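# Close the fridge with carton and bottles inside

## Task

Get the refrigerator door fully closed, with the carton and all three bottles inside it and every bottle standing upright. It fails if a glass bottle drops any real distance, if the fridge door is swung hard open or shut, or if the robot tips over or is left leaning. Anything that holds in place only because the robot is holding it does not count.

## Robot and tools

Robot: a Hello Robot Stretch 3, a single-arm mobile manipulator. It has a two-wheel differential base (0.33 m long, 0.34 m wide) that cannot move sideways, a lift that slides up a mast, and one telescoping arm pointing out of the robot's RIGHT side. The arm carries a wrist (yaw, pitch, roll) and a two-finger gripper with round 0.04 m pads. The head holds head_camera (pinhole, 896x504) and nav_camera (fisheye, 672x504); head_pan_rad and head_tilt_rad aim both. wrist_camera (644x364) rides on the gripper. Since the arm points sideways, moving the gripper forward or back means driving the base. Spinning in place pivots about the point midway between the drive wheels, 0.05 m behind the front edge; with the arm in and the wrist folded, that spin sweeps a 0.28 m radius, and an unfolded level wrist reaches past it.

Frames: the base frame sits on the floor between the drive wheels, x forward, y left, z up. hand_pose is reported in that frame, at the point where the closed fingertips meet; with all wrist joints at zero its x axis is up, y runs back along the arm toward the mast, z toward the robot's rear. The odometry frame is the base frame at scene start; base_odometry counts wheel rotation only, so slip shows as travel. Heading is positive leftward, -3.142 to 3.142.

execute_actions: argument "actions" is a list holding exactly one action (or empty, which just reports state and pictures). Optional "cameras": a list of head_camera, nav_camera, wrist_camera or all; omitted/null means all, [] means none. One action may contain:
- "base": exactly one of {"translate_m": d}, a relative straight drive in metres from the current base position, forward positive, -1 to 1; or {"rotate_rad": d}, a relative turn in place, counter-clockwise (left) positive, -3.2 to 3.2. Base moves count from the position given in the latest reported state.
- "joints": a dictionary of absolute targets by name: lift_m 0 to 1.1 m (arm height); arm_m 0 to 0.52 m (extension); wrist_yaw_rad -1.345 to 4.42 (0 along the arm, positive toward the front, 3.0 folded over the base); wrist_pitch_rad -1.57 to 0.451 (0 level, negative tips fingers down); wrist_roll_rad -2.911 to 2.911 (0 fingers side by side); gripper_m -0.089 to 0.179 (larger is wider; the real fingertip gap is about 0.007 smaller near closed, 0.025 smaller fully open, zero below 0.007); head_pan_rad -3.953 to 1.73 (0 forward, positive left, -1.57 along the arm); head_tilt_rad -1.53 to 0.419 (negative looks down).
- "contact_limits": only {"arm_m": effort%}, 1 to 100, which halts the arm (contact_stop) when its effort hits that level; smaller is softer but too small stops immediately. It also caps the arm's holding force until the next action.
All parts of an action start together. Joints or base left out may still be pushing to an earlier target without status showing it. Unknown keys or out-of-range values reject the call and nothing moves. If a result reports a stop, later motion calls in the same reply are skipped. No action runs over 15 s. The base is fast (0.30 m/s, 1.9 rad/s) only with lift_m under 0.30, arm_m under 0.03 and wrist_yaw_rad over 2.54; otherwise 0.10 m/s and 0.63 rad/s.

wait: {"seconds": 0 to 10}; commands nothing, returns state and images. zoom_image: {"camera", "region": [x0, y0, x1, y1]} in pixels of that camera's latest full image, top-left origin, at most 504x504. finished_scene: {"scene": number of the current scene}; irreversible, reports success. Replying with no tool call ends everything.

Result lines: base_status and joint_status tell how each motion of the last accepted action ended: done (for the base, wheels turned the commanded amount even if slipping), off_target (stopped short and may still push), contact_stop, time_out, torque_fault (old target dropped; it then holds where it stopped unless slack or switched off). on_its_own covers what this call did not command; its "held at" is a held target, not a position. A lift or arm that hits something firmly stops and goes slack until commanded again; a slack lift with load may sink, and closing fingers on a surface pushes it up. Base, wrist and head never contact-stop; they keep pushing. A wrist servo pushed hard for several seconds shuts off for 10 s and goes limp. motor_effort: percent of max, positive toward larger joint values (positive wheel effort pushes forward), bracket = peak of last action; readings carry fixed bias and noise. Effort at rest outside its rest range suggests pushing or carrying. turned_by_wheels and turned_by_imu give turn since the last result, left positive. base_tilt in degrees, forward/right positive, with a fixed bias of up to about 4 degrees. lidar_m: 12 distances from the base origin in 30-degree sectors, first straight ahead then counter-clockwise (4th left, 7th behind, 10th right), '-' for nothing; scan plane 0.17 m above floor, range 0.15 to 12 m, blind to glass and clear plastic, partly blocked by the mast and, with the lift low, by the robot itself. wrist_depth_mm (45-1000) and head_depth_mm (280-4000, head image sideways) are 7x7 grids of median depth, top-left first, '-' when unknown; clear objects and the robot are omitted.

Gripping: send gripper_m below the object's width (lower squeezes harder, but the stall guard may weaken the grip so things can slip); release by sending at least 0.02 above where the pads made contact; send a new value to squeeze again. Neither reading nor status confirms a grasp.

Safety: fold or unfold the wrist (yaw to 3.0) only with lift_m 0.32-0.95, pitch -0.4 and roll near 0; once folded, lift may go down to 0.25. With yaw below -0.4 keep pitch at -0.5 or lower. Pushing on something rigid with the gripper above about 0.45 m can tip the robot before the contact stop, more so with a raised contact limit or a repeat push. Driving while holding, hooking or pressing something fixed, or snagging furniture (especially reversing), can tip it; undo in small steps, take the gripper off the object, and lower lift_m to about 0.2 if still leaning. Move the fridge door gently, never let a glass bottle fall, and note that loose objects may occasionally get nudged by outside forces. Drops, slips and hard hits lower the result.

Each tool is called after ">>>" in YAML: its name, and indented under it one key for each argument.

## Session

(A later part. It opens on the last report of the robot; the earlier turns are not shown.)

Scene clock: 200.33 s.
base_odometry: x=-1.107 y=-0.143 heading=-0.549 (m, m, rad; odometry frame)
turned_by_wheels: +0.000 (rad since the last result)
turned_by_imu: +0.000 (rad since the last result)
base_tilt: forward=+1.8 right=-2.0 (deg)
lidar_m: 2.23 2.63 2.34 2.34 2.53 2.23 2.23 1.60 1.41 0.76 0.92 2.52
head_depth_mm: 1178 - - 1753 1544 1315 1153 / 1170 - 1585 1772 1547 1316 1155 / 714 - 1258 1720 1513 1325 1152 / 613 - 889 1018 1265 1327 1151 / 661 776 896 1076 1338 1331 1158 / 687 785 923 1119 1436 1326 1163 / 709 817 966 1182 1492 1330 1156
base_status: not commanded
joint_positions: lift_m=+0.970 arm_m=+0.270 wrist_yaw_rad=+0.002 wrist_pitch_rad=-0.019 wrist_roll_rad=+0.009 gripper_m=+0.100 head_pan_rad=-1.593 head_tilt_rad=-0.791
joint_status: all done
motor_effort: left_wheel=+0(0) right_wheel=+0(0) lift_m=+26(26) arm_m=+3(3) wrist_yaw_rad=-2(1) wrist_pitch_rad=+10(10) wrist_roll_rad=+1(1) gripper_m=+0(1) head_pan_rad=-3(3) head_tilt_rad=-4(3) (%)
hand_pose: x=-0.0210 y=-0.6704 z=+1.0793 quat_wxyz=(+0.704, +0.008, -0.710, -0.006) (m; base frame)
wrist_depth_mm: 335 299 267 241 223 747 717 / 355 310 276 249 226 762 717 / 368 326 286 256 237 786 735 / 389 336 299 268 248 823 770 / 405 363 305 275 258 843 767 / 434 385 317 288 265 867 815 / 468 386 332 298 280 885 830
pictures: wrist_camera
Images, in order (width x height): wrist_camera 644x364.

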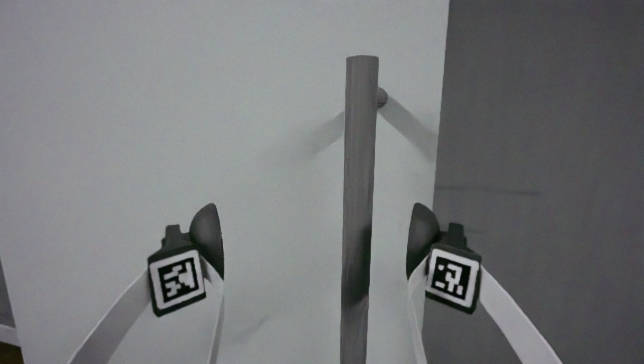

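>>> execute_actions:
  actions:
    - {"base":{"translate_m":-0.025},"joints":{"arm_m":0.345}}
  cameras: []

>>> execute_actions:
  actions:
    - {"joints":{"gripper_m":0.0}}
  cameras: ["wrist_camera"]

>>> execute_actions:
  actions:
    - {"joints":{"arm_m":0.04},"base":{"translate_m":0.1},"contact_limits":{"arm_m":33}}

Scene clock: 206.70 s.
base_odometry: x=-1.128 y=-0.130 heading=-0.549 (m, m, rad; odometry frame)
turned_by_wheels: +0.000 (rad since the last result)
turned_by_imu: +0.010 (rad since the last result)
base_tilt: forward=+1.7 right=-2.3 (deg)
lidar_m: 2.25 2.62 2.35 2.35 2.48 2.20 2.21 1.58 1.41 0.75 0.91 2.54
head_depth_mm: 1174 - - 1743 1549 1313 1155 / 1173 - 1582 1796 1536 1330 1162 / 837 1334 1298 1726 1506 1325 1158 / 614 - 848 1018 1255 1322 1156 / 656 774 886 1065 1328 1332 1160 / 685 789 931 1121 1425 1339 1168 / 708 818 973 1184 1491 1344 1166
base_status: done
joint_positions: lift_m=+0.970 arm_m=+0.343 wrist_yaw_rad=-0.029 wrist_pitch_rad=-0.033 wrist_roll_rad=+0.009 gripper_m=+0.100 head_pan_rad=-1.593 head_tilt_rad=-0.791
joint_status: all done
on_its_own: arm_m is at rest, and its effort (+16) is outside its rest range (-14 to +14); wrist_yaw_rad is at rest, and its effort (+22) is outside its rest range (-12 to +12)
motor_effort: left_wheel=-3(5) right_wheel=-1(3) lift_m=+25(25) arm_m=+16(17) wrist_yaw_rad=+22(21) wrist_pitch_rad=+17(18) wrist_roll_rad=+1(0) gripper_m=-5(6) head_pan_rad=-3(3) head_tilt_rad=-3(3) (%)
hand_pose: x=-0.0289 y=-0.7436 z=+1.0758 quat_wxyz=(+0.704, +0.002, -0.710, -0.022) (m; base frame)
wrist_depth_mm: 230 208 189 166 159 701 647 / 241 218 196 117 164 708 685 / 251 225 204 122 170 741 694 / 267 236 211 127 177 768 708 / 279 252 215 132 184 765 735 / 293 267 225 195 189 788 752 / 319 271 239 204 199 847 762
pictures: none
No camera images: the call's "cameras" was empty. Leave "cameras" out to get every camera's image.

Scene clock: 209.10 s.
base_odometry: x=-1.128 y=-0.130 heading=-0.549 (m, m, rad; odometry frame)
turned_by_wheels: +0.000 (rad since the last result)
turned_by_imu: +0.020 (rad since the last result)
base_tilt: forward=+1.6 right=-2.0 (deg)
lidar_m: 2.25 2.60 2.35 2.36 2.46 2.21 2.22 1.57 1.41 0.76 0.93 2.54
head_depth_mm: 1172 - - 1746 1549 1321 1152 / 1169 - 1572 1784 1559 1327 1151 / 689 1082 1062 1463 1514 1330 1148 / 621 - 853 1028 1268 1324 1159 / 670 774 897 1077 1345 1328 1159 / 698 797 943 1137 1466 1340 1160 / 723 829 979 1214 1503 1347 1162
base_status: not commanded
joint_positions: lift_m=+0.970 arm_m=+0.343 wrist_yaw_rad=-0.172 wrist_pitch_rad=-0.030 wrist_roll_rad=+0.009 gripper_m=+0.001 head_pan_rad=-1.593 head_tilt_rad=-0.791
joint_status: all done
on_its_own: wrist_yaw_rad is held at -0.116, not at your +0.000, by its stall guard, which is still easing; arm_m is at rest, and its effort (+15) is outside its rest range (-14 to +14)
motor_effort: left_wheel=-5(8) right_wheel=-1(0) lift_m=+25(26) arm_m=+15(16) wrist_yaw_rad=+41(50) wrist_pitch_rad=+15(20) wrist_roll_rad=+1(1) gripper_m=-21(97) head_pan_rad=-3(3) head_tilt_rad=-3(3) (%)
hand_pose: x=-0.0651 y=-0.7401 z=+1.0768 quat_wxyz=(+0.701, -0.050, -0.708, -0.071) (m; base frame)
wrist_depth_mm: 196 187 175 164 727 714 697 / 204 193 182 151 761 756 718 / 213 201 190 173 790 777 733 / 223 210 197 179 804 785 775 / 232 219 207 185 847 812 795 / 245 229 215 195 531 854 806 / 257 242 223 202 869 877 874
pictures: wrist_camera
Images, in order (width x height): wrist_camera 644x364.

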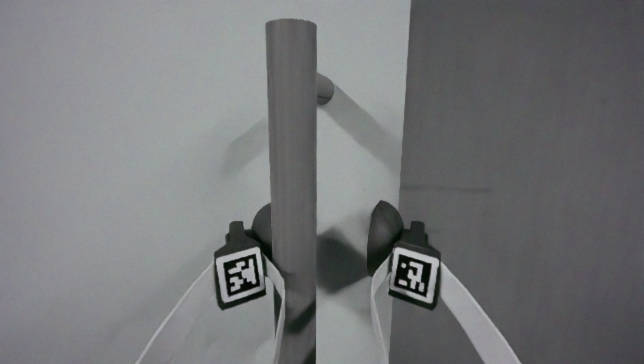

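Scene clock: 215.83 s.
base_odometry: x=-1.043 y=-0.182 heading=-0.549 (m, m, rad; odometry frame)
turned_by_wheels: +0.000 (rad since the last result)
turned_by_imu: +0.689 (rad since the last result)
base_tilt: forward=+0.2 right=+0.3 (deg)
lidar_m: 2.51 2.43 2.51 2.32 2.25 1.91 1.38 0.78 0.42 0.79 2.52 2.26
head_depth_mm: 295 328 - - - 1249 1132 / 479 405 - - - 1221 1129 / 1709 389 - - - 1259 1115 / 2005 2290 - - - 1299 1141 / 2302 2646 2286 1820 1526 1305 1159 / 2363 2625 2261 1798 1532 1322 1150 / 2238 2523 2311 1839 1540 1315 1155
base_status: done
joint_positions: lift_m=+0.970 arm_m=+0.041 wrist_yaw_rad=-0.197 wrist_pitch_rad=+0.022 wrist_roll_rad=+0.009 gripper_m=+0.000 head_pan_rad=-1.594 head_tilt_rad=-0.793
joint_status: all done
on_its_own: wrist_yaw_rad is held at -0.181, not at your +0.000, by its stall guard, which is not easing now
motor_effort: left_wheel=+1(18) right_wheel=+7(31) lift_m=+22(25) arm_m=-9(27) wrist_yaw_rad=+11(73) wrist_pitch_rad=-13(35) wrist_roll_rad=+1(3) gripper_m=-6(22) head_pan_rad=-3(3) head_tilt_rad=-2(4) (%)
contact_limits: arm_m 33 (drawing in: default 20, maximum 33; extending or still: default 28, maximum 45)
hand_pose: x=-0.0717 y=-0.4376 z=+1.0903 quat_wxyz=(+0.702, -0.077, -0.706, -0.062) (m; base frame)
wrist_depth_mm: - - - 397 162 89 84 / - - - 119 122 89 87 / - - - 321 165 90 90 / - - - 323 167 93 93 / - - - 130 159 96 97 / - - - 136 136 100 100 / - - - 345 197 104 104
pictures: head_camera (sideways: a quarter turn clockwise sets it upright), nav_camera (sideways: a quarter turn counterclockwise sets it upright), wrist_camera
Images, in order (width x height): head_camera 896x504, nav_camera 672x504, wrist_camera 644x364.

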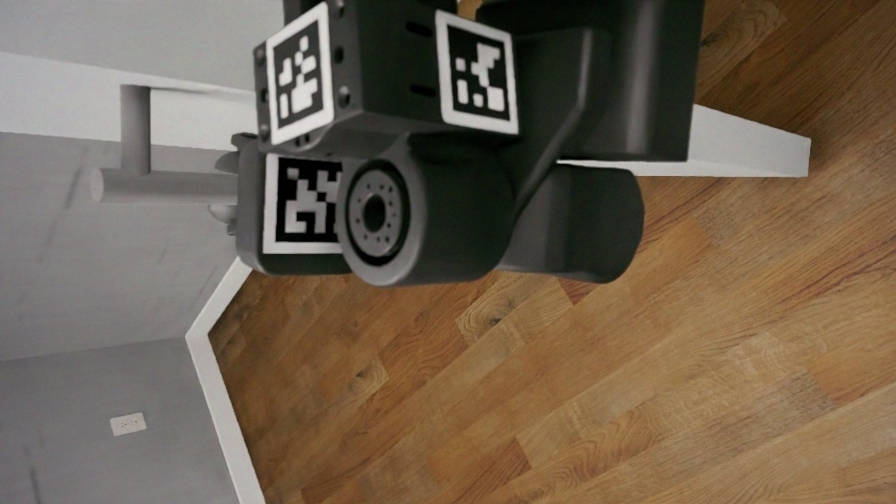

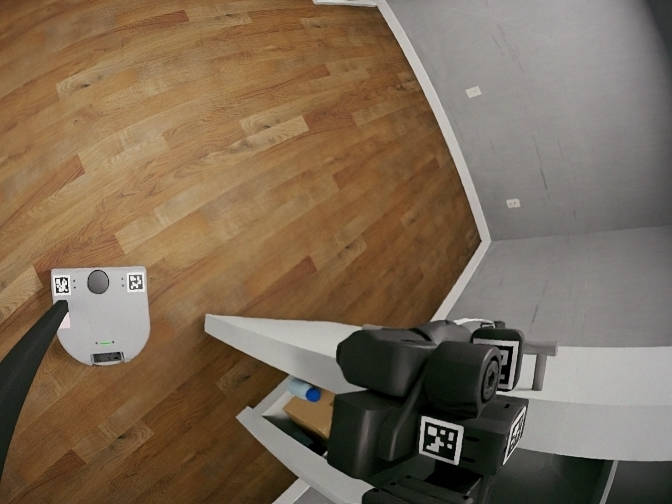

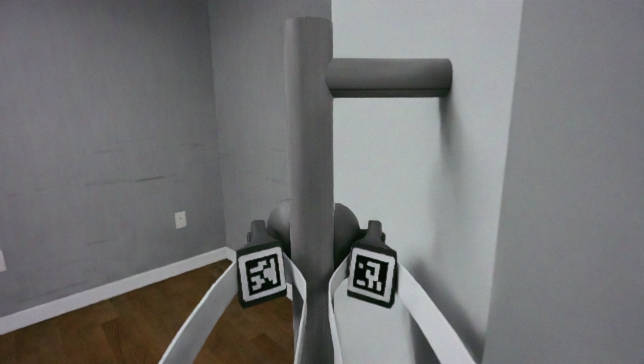

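>>> execute_actions:
  actions:
    - {"joints":{"head_pan_rad":-2.25,"head_tilt_rad":-0.75}}
  cameras: ["head_camera","nav_camera"]

Scene clock: 220.03 s.
base_odometry: x=-1.043 y=-0.182 heading=-0.549 (m, m, rad; odometry frame)
turned_by_wheels: +0.000 (rad since the last result)
turned_by_imu: +0.000 (rad since the last result)
base_tilt: forward=+0.3 right=+0.3 (deg)
lidar_m: 2.51 2.43 2.52 2.33 2.25 1.91 1.39 0.78 0.42 0.79 2.51 2.26
head_depth_mm: 1070 1204 1372 1579 - - 1107 / 623 815 1357 1583 - - 1147 / 641 730 807 - - 1267 1163 / 1046 938 1346 - - 1320 1157 / 1078 937 1363 - - 1259 1096 / 1052 946 1224 - - 1242 1161 / 879 333 360 - - - 1163
base_status: not commanded
joint_positions: lift_m=+0.970 arm_m=+0.041 wrist_yaw_rad=-0.197 wrist_pitch_rad=+0.022 wrist_roll_rad=+0.009 gripper_m=+0.000 head_pan_rad=-2.243 head_tilt_rad=-0.754
joint_status: all done
on_its_own: wrist_yaw_rad is held at -0.181, not at your +0.000, by its stall guard, which is not easing now
motor_effort: left_wheel=+1(1) right_wheel=+7(7) lift_m=+21(22) arm_m=-9(9) wrist_yaw_rad=+11(11) wrist_pitch_rad=-13(13) wrist_roll_rad=+1(1) gripper_m=-7(7) head_pan_rad=-3(29) head_tilt_rad=+2(6) (%)
hand_pose: x=-0.0717 y=-0.4376 z=+1.0903 quat_wxyz=(+0.702, -0.077, -0.706, -0.062) (m; base frame)
wrist_depth_mm: - - - 401 162 88 84 / - - - 119 122 89 87 / - - - 321 165 90 90 / - - - 325 167 93 93 / - - - 131 159 97 96 / - - - 136 137 100 100 / - - - 342 198 103 104
pictures: head_camera (sideways: a quarter turn clockwise sets it upright), nav_camera (sideways: a quarter turn counterclockwise sets it upright)
Images, in order (width x height): head_camera 896x504, nav_camera 672x504.

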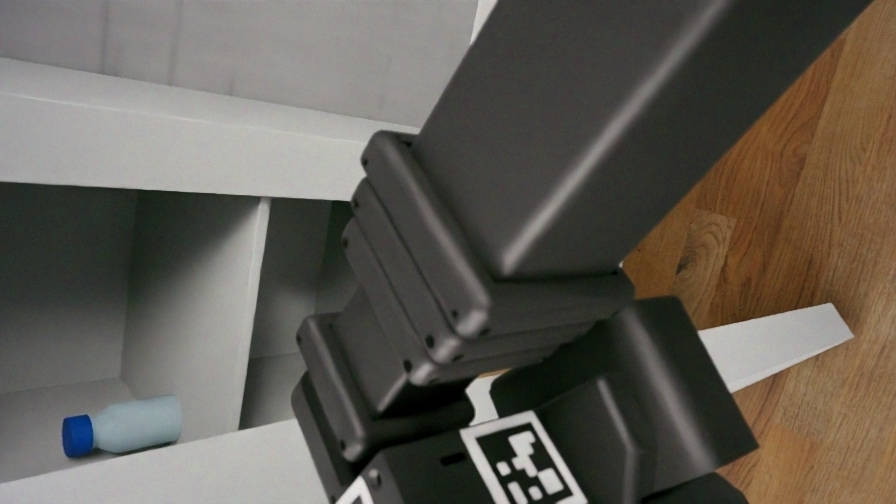

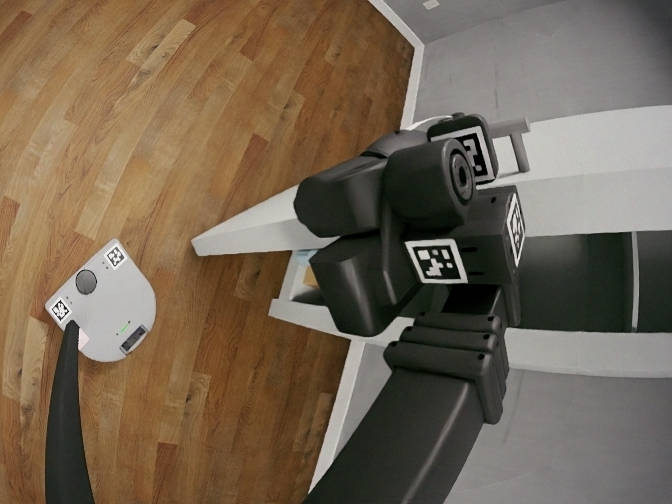

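>>> execute_actions:
  actions:
    - {"joints":{"gripper_m":0.05,"lift_m":0.72,"wrist_yaw_rad":-0.15}}

Scene clock: 228.83 s.
base_odometry: x=-1.043 y=-0.182 heading=-0.549 (m, m, rad; odometry frame)
turned_by_wheels: +0.000 (rad since the last result)
turned_by_imu: +0.187 (rad since the last result)
base_tilt: forward=+1.8 right=-2.1 (deg)
lidar_m: 2.46 2.44 2.71 2.23 2.22 1.59 1.31 0.76 0.42 0.43 2.29 2.29
head_depth_mm: 626 693 838 1489 1593 1348 1159 / 1042 996 852 975 1178 1312 1172 / 1097 1066 1372 1223 1366 1348 1212 / 1124 1025 1395 1265 1365 1378 - / 969 1011 1191 1295 1490 1419 - / 853 945 1034 770 615 692 - / 641 455 420 472 572 1424 -
base_status: not commanded
joint_positions: lift_m=+0.720 arm_m=+0.040 wrist_yaw_rad=-0.149 wrist_pitch_rad=-0.019 wrist_roll_rad=+0.010 gripper_m=+0.050 head_pan_rad=-2.245 head_tilt_rad=-0.749
joint_status: all done
motor_effort: left_wheel=+0(67) right_wheel=+0(16) lift_m=+14(23) arm_m=+0(9) wrist_yaw_rad=-1(25) wrist_pitch_rad=+10(27) wrist_roll_rad=+1(1) gripper_m=+0(80) head_pan_rad=-2(3) head_tilt_rad=-1(0) (%)
hand_pose: x=-0.0595 y=-0.4378 z=+0.8300 quat_wxyz=(+0.701, -0.046, -0.709, -0.060) (m; base frame)
wrist_depth_mm: - - - - - 124 115 / - - - - - 127 119 / - - - - - 130 124 / - - - - 189 134 129 / - - - - 149 138 757 / - - - - 156 143 619 / - - - - - 146 540
pictures: head_camera (sideways: a quarter turn clockwise sets it upright), nav_camera (sideways: a quarter turn counterclockwise sets it upright), wrist_camera
Images, in order (width x height): head_camera 896x504, nav_camera 672x504, wrist_camera 644x364.

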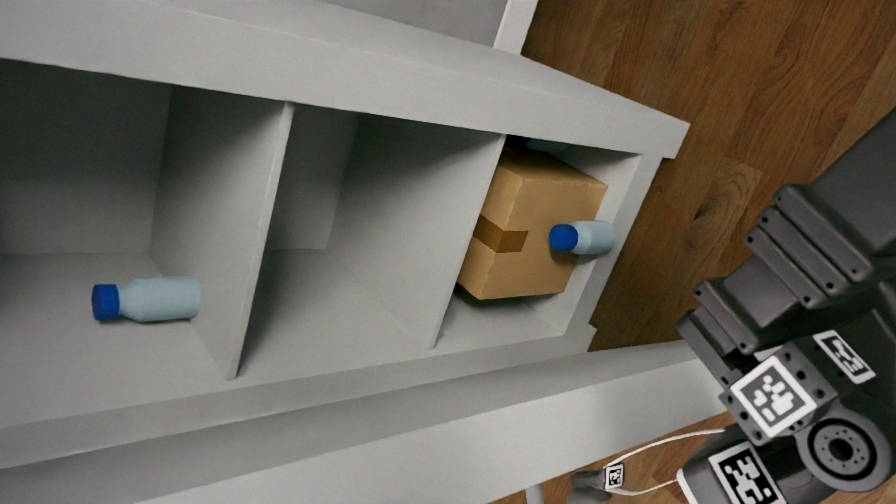

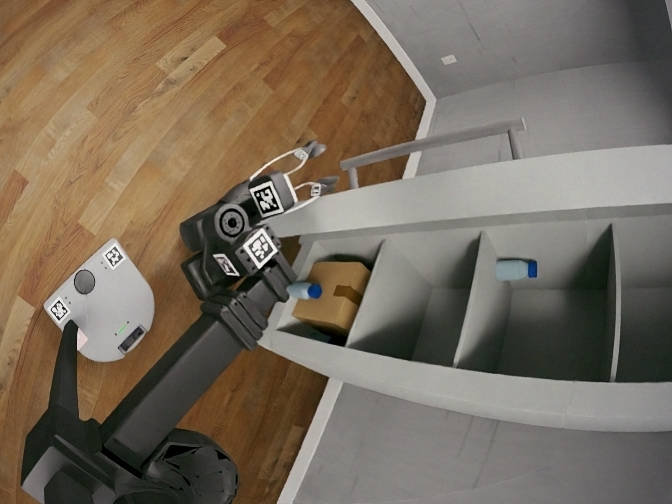

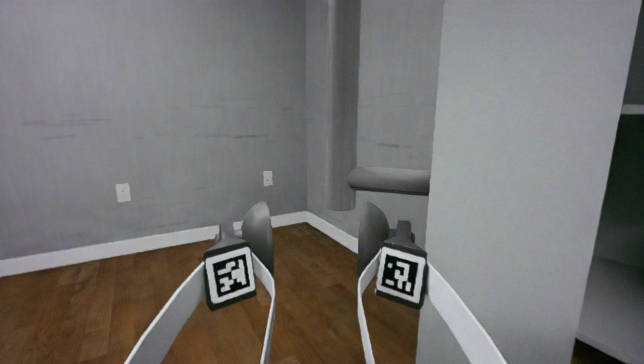

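>>> execute_actions:
  actions:
    - {"base":{"translate_m":0.1},"joints":{"lift_m":0.68}}
  cameras: ["nav_camera"]

>>> wait:
  seconds: 4

Scene clock: 246.23 s.
base_odometry: x=-0.957 y=-0.235 heading=-0.549 (m, m, rad; odometry frame)
turned_by_wheels: +0.000 (rad since the last result)
turned_by_imu: -0.001 (rad since the last result)
base_tilt: forward=+1.8 right=-2.0 (deg)
lidar_m: 2.37 2.35 2.61 2.27 2.26 1.71 1.41 0.85 0.47 2.47 2.21 2.77
head_depth_mm: 1059 816 881 1091 1551 1339 1164 / 1136 1052 1398 1207 1368 1355 1170 / 1187 1123 1454 1284 1408 1356 1220 / 1050 1075 1366 1359 1532 1352 - / 922 1011 1077 591 696 850 - / 369 415 480 632 1625 1377 - / 382 1837 2126 1885 1612 1394 -
base_status: done
joint_positions: lift_m=+0.680 arm_m=+0.040 wrist_yaw_rad=-0.149 wrist_pitch_rad=-0.019 wrist_roll_rad=+0.010 gripper_m=+0.050 head_pan_rad=-2.245 head_tilt_rad=-0.749
joint_status: all done
motor_effort: left_wheel=+0(5) right_wheel=+0(2) lift_m=+14(12) arm_m=+0(0) wrist_yaw_rad=-1(1) wrist_pitch_rad=+10(10) wrist_roll_rad=+0(1) gripper_m=+1(0) head_pan_rad=-2(2) head_tilt_rad=+0(0) (%)
hand_pose: x=-0.0595 y=-0.4378 z=+0.7900 quat_wxyz=(+0.701, -0.046, -0.709, -0.060) (m; base frame)
wrist_depth_mm: - - - - - 283 184 / - - - - - 274 181 / - - - - - 259 176 / - - - - - 386 172 / - - - - - 362 170 / - - - - - 344 174 / - - - - - 285 178
pictures: nav_camera (sideways: a quarter turn counterclockwise sets it upright)
Images, in order (width x height): nav_camera 672x504.

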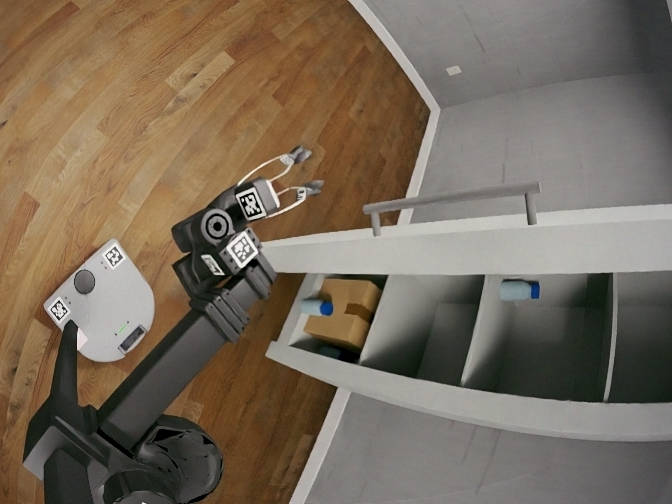

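Scene clock: 250.23 s.
base_odometry: x=-0.957 y=-0.235 heading=-0.549 (m, m, rad; odometry frame)
turned_by_wheels: +0.000 (rad since the last result)
turned_by_imu: +0.000 (rad since the last result)
base_tilt: forward=+1.7 right=-2.1 (deg)
lidar_m: 2.36 2.35 2.61 2.26 2.26 1.71 1.41 0.85 0.47 2.46 2.21 2.77
head_depth_mm: 1065 818 887 1089 1566 1347 1168 / 1126 1055 1399 1214 1366 1339 1166 / 1186 1124 1457 1286 1397 1351 1213 / 1049 1071 1378 1354 1526 1352 - / 920 1003 1086 592 697 846 - / 369 415 480 634 1623 1366 - / 382 1823 2139 1874 1610 1394 -
base_status: done
joint_positions: lift_m=+0.680 arm_m=+0.040 wrist_yaw_rad=-0.149 wrist_pitch_rad=-0.019 wrist_roll_rad=+0.010 gripper_m=+0.050 head_pan_rad=-2.245 head_tilt_rad=-0.749
joint_status: all done
motor_effort: left_wheel=+0(5) right_wheel=+0(2) lift_m=+15(12) arm_m=+0(0) wrist_yaw_rad=+0(1) wrist_pitch_rad=+10(10) wrist_roll_rad=+0(1) gripper_m=+0(0) head_pan_rad=-2(2) head_tilt_rad=+0(0) (%)
hand_pose: x=-0.0595 y=-0.4378 z=+0.7900 quat_wxyz=(+0.701, -0.046, -0.709, -0.060) (m; base frame)
wrist_depth_mm: - - - - - 283 186 / - - - - - 274 180 / - - - - - 259 177 / - - - - - 383 172 / - - - - - 363 169 / - - - - - 343 173 / - - - - - 282 179
wait: 4.00 s; at rest by 0.27 s
pictures: head_camera (sideways: a quarter turn clockwise sets it upright), nav_camera (sideways: a quarter turn counterclockwise sets it upright), wrist_camera
Images, in order (width x height): head_camera 896x504, nav_camera 672x504, wrist_camera 644x364.

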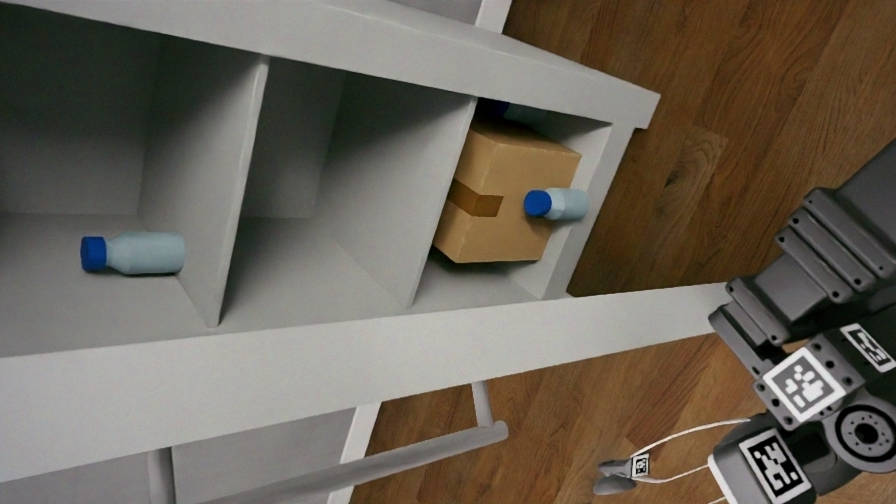

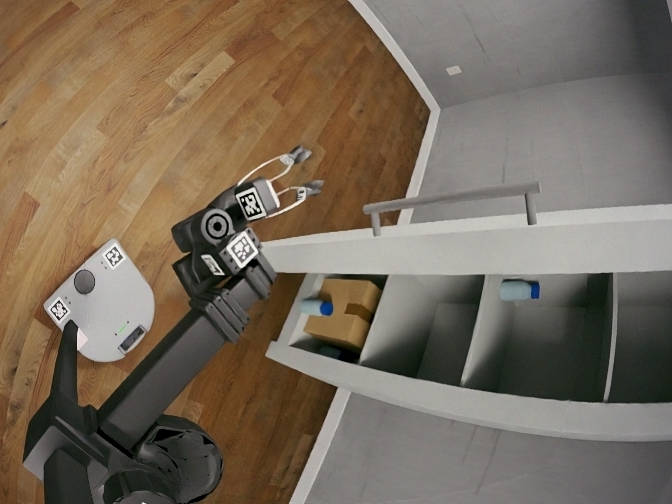

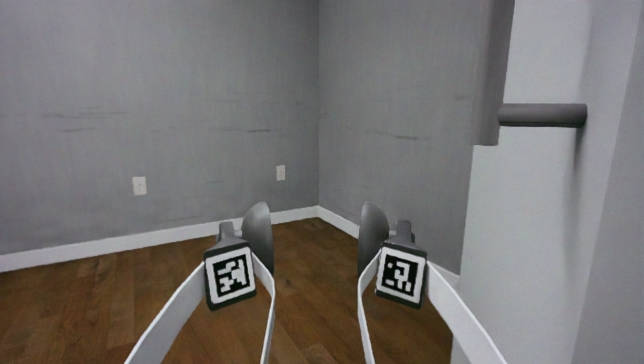

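>>> execute_actions:
  actions:
    - {"base":{"translate_m":0.2},"joints":{"arm_m":0.12}}

Scene clock: 256.27 s.
base_odometry: x=-0.787 y=-0.339 heading=-0.549 (m, m, rad; odometry frame)
turned_by_wheels: +0.000 (rad since the last result)
turned_by_imu: -0.001 (rad since the last result)
base_tilt: forward=+1.9 right=-2.2 (deg)
lidar_m: 2.18 2.17 2.40 2.33 2.32 1.94 1.60 0.59 0.59 2.44 2.08 2.65
head_depth_mm: 1244 1187 1472 1295 1518 1338 1168 / 1286 1281 1502 1418 1518 1355 1168 / 485 549 642 774 1478 1294 1212 / 564 632 700 896 1197 1328 - / 1597 1873 2170 2002 1611 1424 1135 / 1762 2006 2322 1981 1608 - 1124 / 1850 2146 2425 2006 1624 - 1135
base_status: done
joint_positions: lift_m=+0.680 arm_m=+0.120 wrist_yaw_rad=-0.149 wrist_pitch_rad=-0.019 wrist_roll_rad=+0.010 gripper_m=+0.050 head_pan_rad=-2.245 head_tilt_rad=-0.749
joint_status: all done
motor_effort: left_wheel=+0(5) right_wheel=+0(6) lift_m=+14(14) arm_m=+3(3) wrist_yaw_rad=+0(1) wrist_pitch_rad=+10(10) wrist_roll_rad=+1(1) gripper_m=+0(1) head_pan_rad=-2(2) head_tilt_rad=+0(1) (%)
hand_pose: x=-0.0595 y=-0.5175 z=+0.7900 quat_wxyz=(+0.701, -0.046, -0.709, -0.060) (m; base frame)
wrist_depth_mm: - - - - - - - / - - - - - - 624 / - - - - - - 604 / - - - - - - 589 / - - - - - - 573 / - - - - - - 554 / - - - - - - 550
pictures: head_camera (sideways: a quarter turn clockwise sets it upright), nav_camera (sideways: a quarter turn counterclockwise sets it upright), wrist_camera
Images, in order (width x height): head_camera 896x504, nav_camera 672x504, wrist_camera 644x364.

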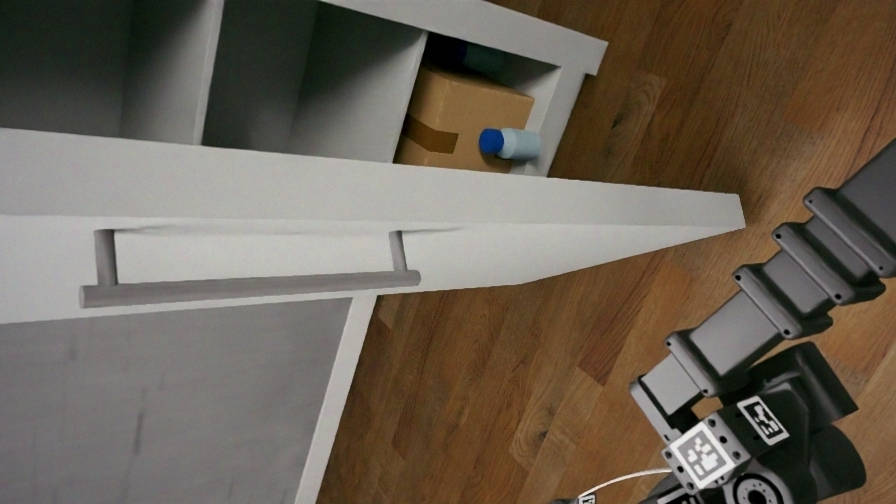

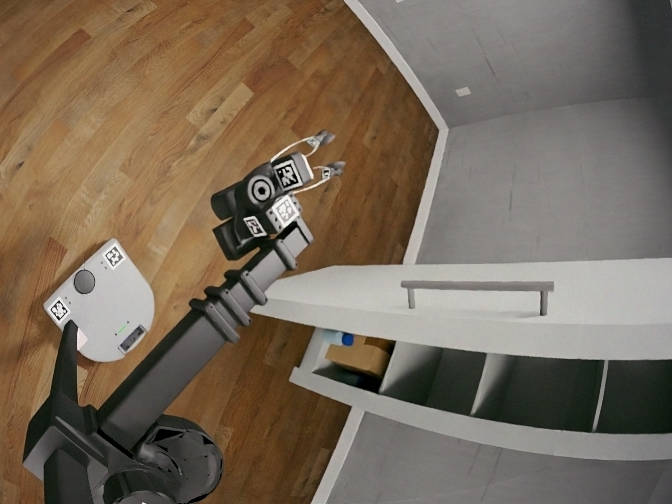

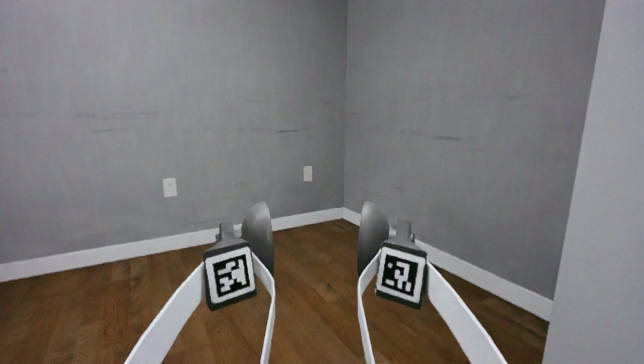

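>>> execute_actions:
  actions:
    - {"joints":{"arm_m":0,"wrist_yaw_rad":3.0,"wrist_pitch_rad":-0.4,"lift_m":0.75,"gripper_m":0.03}}
  cameras: []

>>> execute_actions:
  actions:
    - {"base":{"translate_m":-0.32},"joints":{"lift_m":0.4}}
  cameras: ["nav_camera"]

>>> execute_actions:
  actions:
    - {"base":{"rotate_rad":-1.08},"joints":{"head_pan_rad":-1.57,"head_tilt_rad":-0.8}}

Scene clock: 268.30 s.
base_odometry: x=-0.787 y=-0.339 heading=-0.549 (m, m, rad; odometry frame)
turned_by_wheels: +0.000 (rad since the last result)
turned_by_imu: +0.000 (rad since the last result)
base_tilt: forward=+1.8 right=-2.0 (deg)
lidar_m: 2.17 2.16 2.40 2.33 2.32 1.94 1.60 0.59 0.59 2.44 2.09 2.65
head_depth_mm: 1242 1183 1472 1298 1505 1355 1161 / 1290 1275 1522 1417 1515 1350 1191 / 485 549 641 775 1475 1289 - / 565 629 702 894 1205 1352 - / 1597 1855 2169 1988 1600 1389 - / 1760 2016 2300 1990 1609 1358 - / 1831 2144 2423 1976 1621 1374 1199
base_status: not commanded
joint_positions: lift_m=+0.750 arm_m=+0.000 wrist_yaw_rad=+2.997 wrist_pitch_rad=-0.414 wrist_roll_rad=+0.010 gripper_m=+0.030 head_pan_rad=-2.245 head_tilt_rad=-0.749
joint_status: all done
motor_effort: left_wheel=+0(0) right_wheel=+0(0) lift_m=+26(26) arm_m=-3(1) wrist_yaw_rad=+2(3) wrist_pitch_rad=+7(9) wrist_roll_rad=+1(0) gripper_m=-1(70) head_pan_rad=-2(3) head_tilt_rad=+0(1) (%)
hand_pose: x=+0.0112 y=+0.0773 z=+0.7632 quat_wxyz=(+0.196, +0.704, +0.094, +0.676) (m; base frame)
wrist_depth_mm: - - - - - - - / - - - - - - - / - - - - - - - / - - - - - - - / - - - - - - - / - - - - - - - / 898 879 859 886 880 881 887
pictures: none
No camera images: the call's "cameras" was empty. Leave "cameras" out to get every camera's image.

Scene clock: 272.57 s.
base_odometry: x=-1.060 y=-0.172 heading=-0.549 (m, m, rad; odometry frame)
turned_by_wheels: +0.000 (rad since the last result)
turned_by_imu: +0.001 (rad since the last result)
base_tilt: forward=+1.7 right=-1.9 (deg)
lidar_m: 2.48 2.47 2.70 2.22 2.22 1.58 1.30 0.74 0.41 0.42 2.31 2.29
head_depth_mm: 605 683 877 1474 1580 1346 1170 / 1013 941 823 937 1163 1325 1160 / 1074 1067 1359 1212 1332 1331 1172 / 1120 1067 1406 1237 1348 1356 1172 / 970 986 1216 1284 1502 1319 1131 / 857 948 1045 1042 703 728 1137 / 779 614 478 472 551 1338 1179
base_status: done
joint_positions: lift_m=+0.400 arm_m=+0.000 wrist_yaw_rad=+2.997 wrist_pitch_rad=-0.415 wrist_roll_rad=+0.010 gripper_m=+0.030 head_pan_rad=-2.245 head_tilt_rad=-0.749
joint_status: all done
motor_effort: left_wheel=+0(4) right_wheel=+0(2) lift_m=+14(23) arm_m=-3(3) wrist_yaw_rad=+2(2) wrist_pitch_rad=+8(8) wrist_roll_rad=+1(0) gripper_m=+1(1) head_pan_rad=-2(2) head_tilt_rad=+0(0) (%)
hand_pose: x=+0.0111 y=+0.0771 z=+0.4136 quat_wxyz=(+0.196, +0.704, +0.095, +0.676) (m; base frame)
wrist_depth_mm: - - - - - - - / - - - - - - - / - - - - - - - / 870 870 922 899 895 901 948 / 725 728 - 713 764 738 741 / 602 619 - 621 627 621 639 / 524 528 - 554 529 539 540
pictures: nav_camera (sideways: a quarter turn counterclockwise sets it upright)
Images, in order (width x height): nav_camera 672x504.

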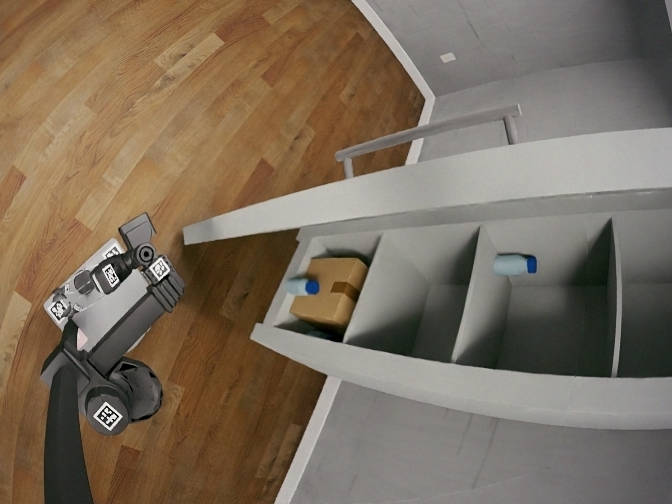

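Scene clock: 275.23 s.
base_odometry: x=-1.060 y=-0.172 heading=-1.629 (m, m, rad; odometry frame)
turned_by_wheels: -1.080 (rad since the last result)
turned_by_imu: -1.057 (rad since the last result)
base_tilt: forward=+1.7 right=-2.0 (deg)
lidar_m: 2.53 2.30 2.49 2.47 2.69 2.23 2.21 1.61 1.30 0.74 0.41 0.42
head_depth_mm: 1085 1242 1426 1700 1549 1313 1152 / 1095 1248 1436 1720 1561 1320 1150 / 1108 1263 1452 1712 1565 1327 1155 / 1072 1214 1397 1654 1485 1333 1157 / 643 719 826 1002 1337 1326 1162 / 658 912 1325 1159 1270 1335 1154 / 1023 967 1331 1199 1349 1334 902
base_status: done
joint_positions: lift_m=+0.400 arm_m=+0.000 wrist_yaw_rad=+2.997 wrist_pitch_rad=-0.415 wrist_roll_rad=+0.010 gripper_m=+0.030 head_pan_rad=-1.577 head_tilt_rad=-0.790
joint_status: all done
motor_effort: left_wheel=+1(5) right_wheel=-2(5) lift_m=+14(14) arm_m=-3(3) wrist_yaw_rad=+1(1) wrist_pitch_rad=+8(8) wrist_roll_rad=+0(1) gripper_m=+0(1) head_pan_rad=+2(29) head_tilt_rad=-4(9) (%)
hand_pose: x=+0.0111 y=+0.0771 z=+0.4136 quat_wxyz=(+0.196, +0.704, +0.095, +0.676) (m; base frame)
wrist_depth_mm: - - - - - - - / - - - - - - - / - - - - - - - / 897 900 897 887 946 920 903 / 718 720 - 730 754 736 724 / 606 604 - 622 608 626 632 / 528 523 - 535 537 538 539
pictures: head_camera (sideways: a quarter turn clockwise sets it upright), nav_camera (sideways: a quarter turn counterclockwise sets it upright), wrist_camera
Images, in order (width x height): head_camera 896x504, nav_camera 672x504, wrist_camera 644x364.

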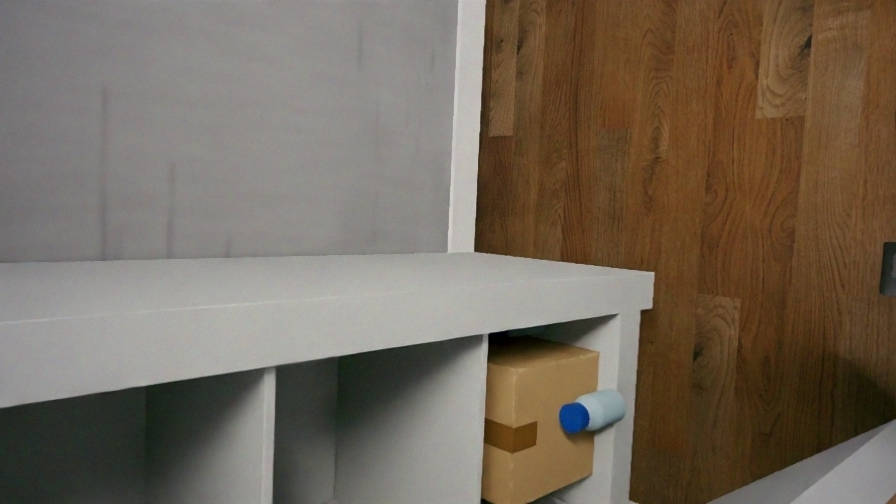

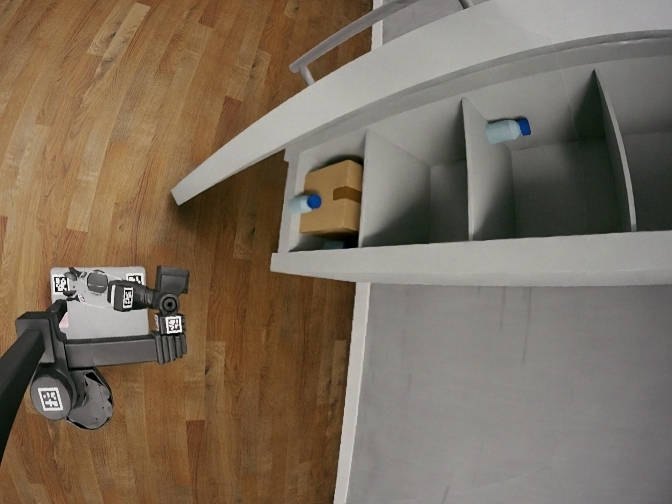

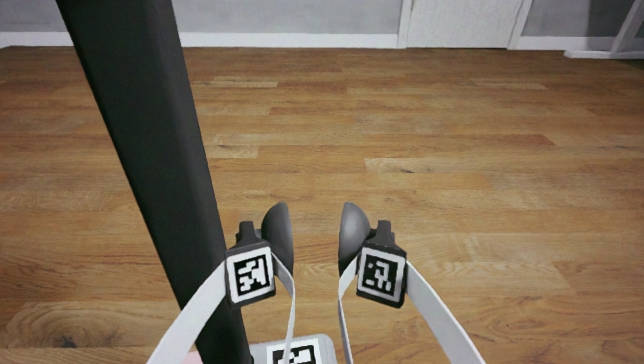

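>>> execute_actions:
  actions:
    - {"joints":{"wrist_yaw_rad":0.45}}
  cameras: []

>>> execute_actions:
  actions:
    - {"base":{"translate_m":0.08},"joints":{"wrist_pitch_rad":0,"lift_m":0.25,"gripper_m":0.12}}

Scene clock: 290.03 s.
base_odometry: x=-1.060 y=-0.172 heading=-1.629 (m, m, rad; odometry frame)
turned_by_wheels: +0.000 (rad since the last result)
turned_by_imu: +0.000 (rad since the last result)
base_tilt: forward=+1.8 right=-2.1 (deg)
lidar_m: 2.54 2.30 2.49 2.47 2.70 2.23 2.21 1.60 1.30 0.74 0.41 0.42
head_depth_mm: 1093 1237 1425 1689 1547 1316 1149 / 1100 1248 1436 1699 1558 1328 1151 / 1106 1263 1466 1723 1553 1320 1157 / 1079 1214 1394 1652 1483 1323 1183 / 647 720 825 1006 1346 1335 1157 / 654 913 1326 1161 1266 1335 1157 / 1028 966 1330 1204 1345 1341 899
base_status: not commanded
joint_positions: lift_m=+0.400 arm_m=+0.000 wrist_yaw_rad=+0.453 wrist_pitch_rad=-0.415 wrist_roll_rad=+0.010 gripper_m=+0.030 head_pan_rad=-1.577 head_tilt_rad=-0.790
joint_status: all done
motor_effort: left_wheel=+1(1) right_wheel=+0(1) lift_m=+14(14) arm_m=-3(3) wrist_yaw_rad=-4(4) wrist_pitch_rad=+8(8) wrist_roll_rad=+0(0) gripper_m=+0(0) head_pan_rad=+2(2) head_tilt_rad=-3(4) (%)
hand_pose: x=+0.0769 y=-0.3473 z=+0.4136 quat_wxyz=(+0.704, +0.298, -0.645, +0.012) (m; base frame)
wrist_depth_mm: 251 394 690 780 667 591 732 / 247 389 731 623 557 827 767 / 243 376 784 653 538 889 839 / 242 367 812 709 609 946 861 / 236 359 696 722 660 749 723 / 256 355 577 609 626 631 624 / 293 321 526 536 530 552 538
pictures: none
No camera images: the call's "cameras" was empty. Leave "cameras" out to get every camera's image.

Scene clock: 292.23 s.
base_odometry: x=-1.064 y=-0.252 heading=-1.629 (m, m, rad; odometry frame)
turned_by_wheels: +0.000 (rad since the last result)
turned_by_imu: +0.000 (rad since the last result)
base_tilt: forward=+1.7 right=-2.1 (deg)
lidar_m: 2.46 2.22 2.48 2.45 2.68 2.31 2.29 1.62 1.31 0.75 0.36 2.20
head_depth_mm: 1097 1242 1448 1722 1541 1321 1157 / 1103 1259 1456 1713 1555 1315 1151 / 1112 1268 1478 1710 1552 1312 1155 / 636 723 846 1010 1311 1320 1176 / 994 910 1315 1190 1343 1333 1153 / 1034 966 1326 1203 1292 1334 1100 / 1036 964 1293 1200 1370 791 765
base_status: done
joint_positions: lift_m=+0.250 arm_m=+0.000 wrist_yaw_rad=+0.453 wrist_pitch_rad=-0.021 wrist_roll_rad=+0.010 gripper_m=+0.120 head_pan_rad=-1.577 head_tilt_rad=-0.790
joint_status: all done
motor_effort: left_wheel=+2(6) right_wheel=-1(3) lift_m=+14(15) arm_m=-3(3) wrist_yaw_rad=-2(3) wrist_pitch_rad=+11(11) wrist_roll_rad=+1(1) gripper_m=+0(81) head_pan_rad=+2(2) head_tilt_rad=-4(3) (%)
hand_pose: x=+0.0904 y=-0.3752 z=+0.3596 quat_wxyz=(+0.687, +0.167, -0.691, +0.150) (m; base frame)
wrist_depth_mm: 156 237 660 857 879 416 755 / 155 235 667 765 735 425 776 / 154 233 677 772 689 444 806 / 152 232 661 670 592 470 816 / 152 209 702 689 603 475 822 / 153 - 685 660 577 800 780 / - 237 542 595 582 514 590
pictures: head_camera (sideways: a quarter turn clockwise sets it upright), nav_camera (sideways: a quarter turn counterclockwise sets it upright), wrist_camera
Images, in order (width x height): head_camera 896x504, nav_camera 672x504, wrist_camera 644x364.

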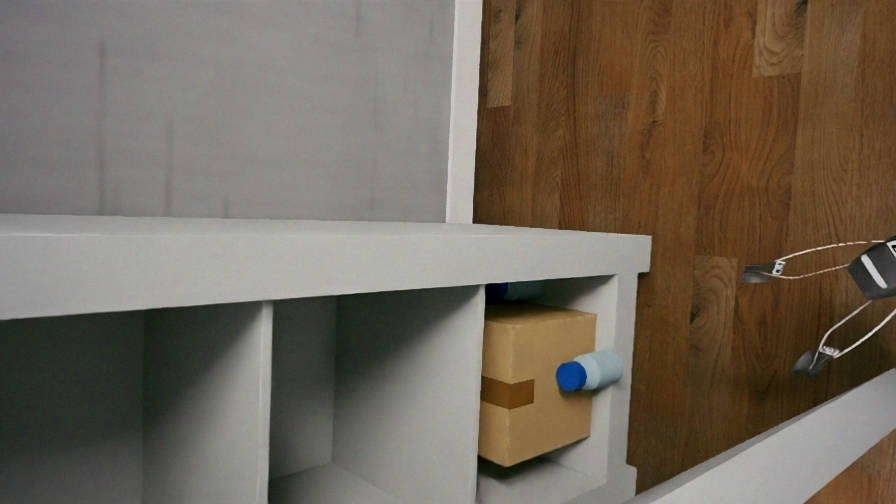

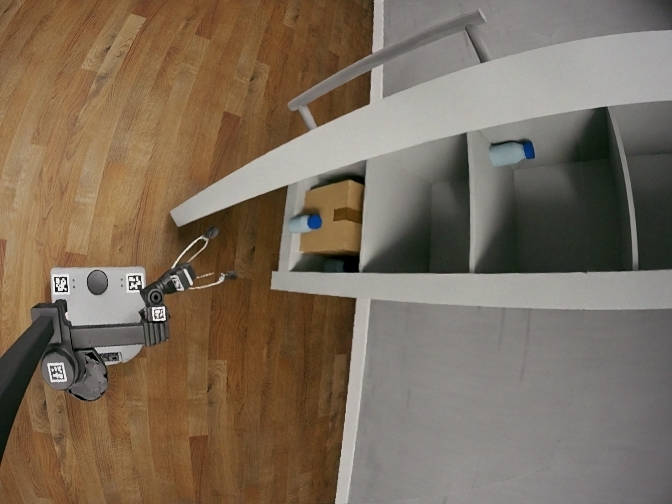

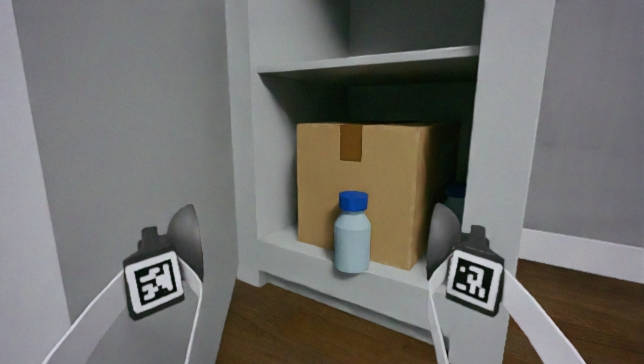

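>>> execute_actions:
  actions:
    - {"base":{"translate_m":0.06},"joints":{"wrist_yaw_rad":0.6,"lift_m":0.19,"arm_m":0.2,"gripper_m":0.11}}

Scene clock: 301.67 s.
base_odometry: x=-1.068 y=-0.312 heading=-1.629 (m, m, rad; odometry frame)
turned_by_wheels: +0.000 (rad since the last result)
turned_by_imu: +0.000 (rad since the last result)
base_tilt: forward=+1.8 right=-2.0 (deg)
lidar_m: 2.40 2.16 2.46 2.44 2.67 2.36 2.34 1.63 1.32 0.75 0.33 2.21
head_depth_mm: 1113 1259 1450 1708 1546 1317 1149 / 1122 1274 1479 1716 1549 1315 1149 / 653 1206 1412 1733 1505 1322 1131 / 657 824 1285 1121 1355 1352 1133 / 1029 959 1319 1197 1284 1329 1157 / 1036 959 1335 1197 1359 1331 834 / 1044 924 1219 1169 1336 551 748
base_status: done
joint_positions: lift_m=+0.190 arm_m=+0.200 wrist_yaw_rad=+0.598 wrist_pitch_rad=-0.018 wrist_roll_rad=+0.011 gripper_m=+0.110 head_pan_rad=-1.577 head_tilt_rad=-0.790
joint_status: all done
motor_effort: left_wheel=+1(6) right_wheel=-2(3) lift_m=+14(15) arm_m=+3(3) wrist_yaw_rad=+1(6) wrist_pitch_rad=+9(11) wrist_roll_rad=+0(0) gripper_m=+0(46) head_pan_rad=+2(3) head_tilt_rad=-4(3) (%)
hand_pose: x=+0.1226 y=-0.5561 z=+0.3004 quat_wxyz=(+0.674, +0.216, -0.677, +0.201) (m; base frame)
wrist_depth_mm: 197 264 464 523 526 514 517 / 199 267 472 552 710 603 554 / 199 269 476 533 389 344 563 / 198 273 484 546 379 350 435 / 199 254 546 526 366 367 422 / 201 240 561 493 367 432 386 / 197 294 492 493 391 342 307
pictures: head_camera (sideways: a quarter turn clockwise sets it upright), nav_camera (sideways: a quarter turn counterclockwise sets it upright), wrist_camera
Images, in order (width x height): head_camera 896x504, nav_camera 672x504, wrist_camera 644x364.

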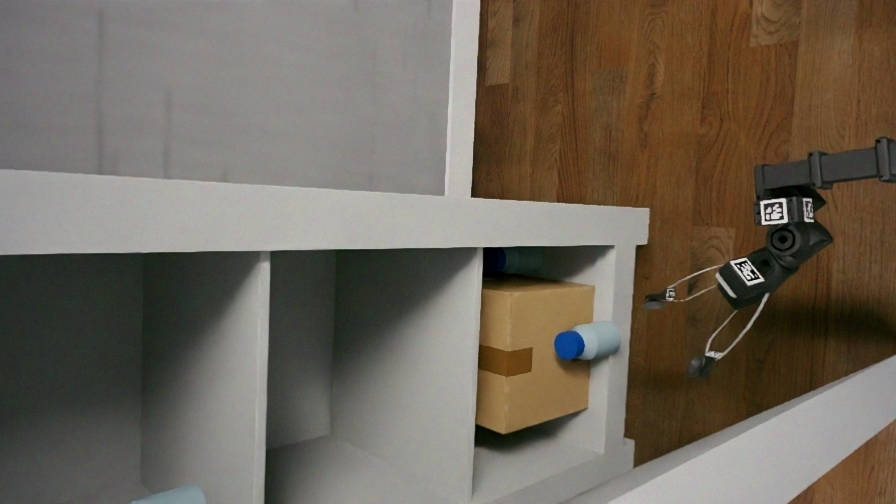

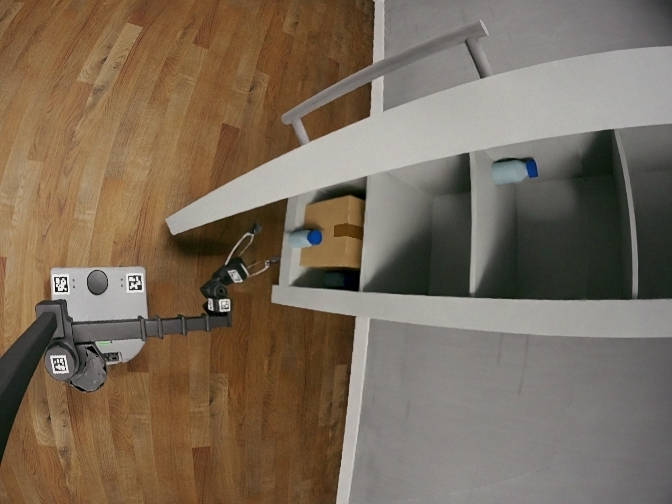

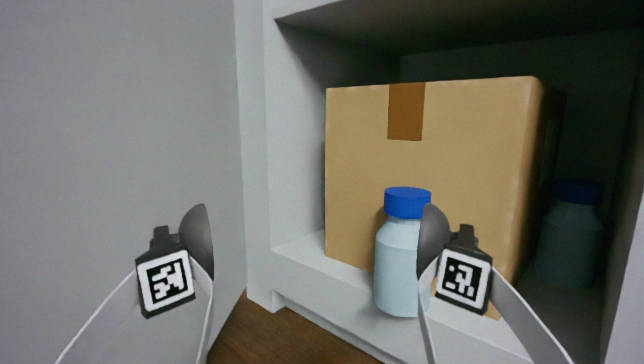

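>>> execute_actions:
  actions:
    - {"base":{"translate_m":0.012},"joints":{"lift_m":0.16,"arm_m":0.31}}
  cameras: ["head_camera","wrist_camera"]

Scene clock: 307.47 s.
base_odometry: x=-1.068 y=-0.324 heading=-1.629 (m, m, rad; odometry frame)
turned_by_wheels: +0.000 (rad since the last result)
turned_by_imu: +0.000 (rad since the last result)
base_tilt: forward=+1.7 right=-2.0 (deg)
lidar_m: 2.39 2.15 2.45 2.44 2.68 2.38 2.36 1.63 1.32 0.75 0.33 2.22
head_depth_mm: 1115 1262 1451 1710 1542 1327 1157 / 1117 1273 1476 1719 1551 1323 1150 / 639 746 893 1669 1500 1358 1166 / 991 865 1280 1125 1335 1349 1158 / 1026 962 1331 1188 1288 1313 1154 / 1039 959 1338 1198 1367 1325 796 / 1043 916 1190 1148 1288 527 1100
base_status: done
joint_positions: lift_m=+0.160 arm_m=+0.310 wrist_yaw_rad=+0.598 wrist_pitch_rad=-0.018 wrist_roll_rad=+0.011 gripper_m=+0.110 head_pan_rad=-1.577 head_tilt_rad=-0.790
joint_status: all done
motor_effort: left_wheel=+1(6) right_wheel=-1(4) lift_m=+14(13) arm_m=+3(4) wrist_yaw_rad=+1(1) wrist_pitch_rad=+9(9) wrist_roll_rad=+0(1) gripper_m=+0(0) head_pan_rad=+2(2) head_tilt_rad=-3(3) (%)
hand_pose: x=+0.1226 y=-0.6661 z=+0.2704 quat_wxyz=(+0.674, +0.216, -0.677, +0.201) (m; base frame)
wrist_depth_mm: 238 328 410 509 508 238 464 / 241 330 424 341 275 231 462 / 242 332 441 354 284 238 472 / 242 334 454 360 276 245 337 / 242 318 464 374 260 255 323 / 244 299 434 364 259 299 331 / 234 358 465 342 277 268 290
pictures: head_camera (sideways: a quarter turn clockwise sets it upright), wrist_camera
Images, in order (width x height): head_camera 896x504, wrist_camera 644x364.

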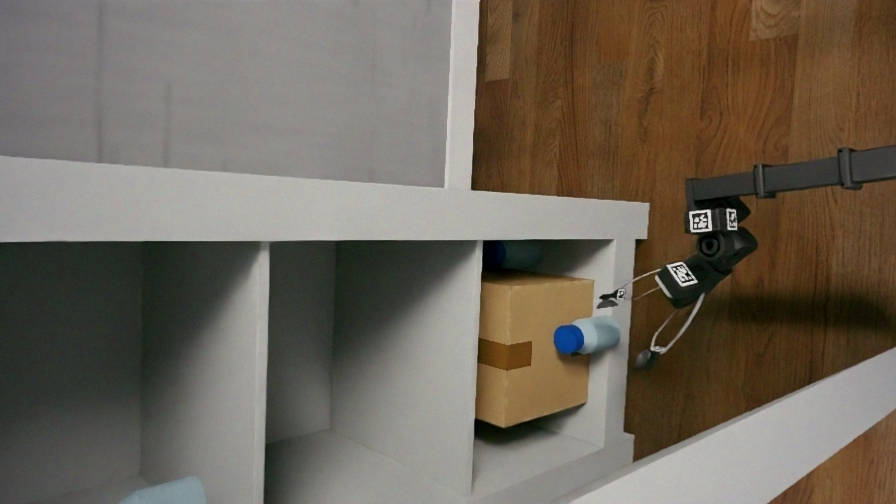

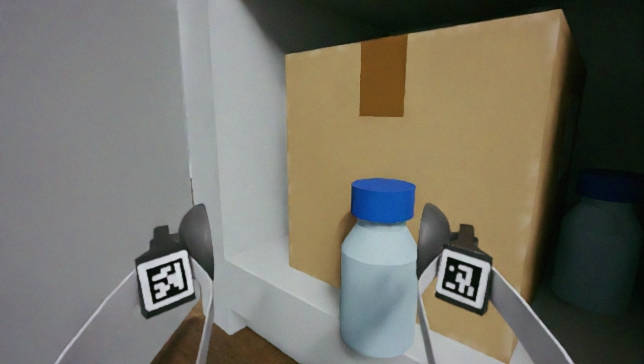

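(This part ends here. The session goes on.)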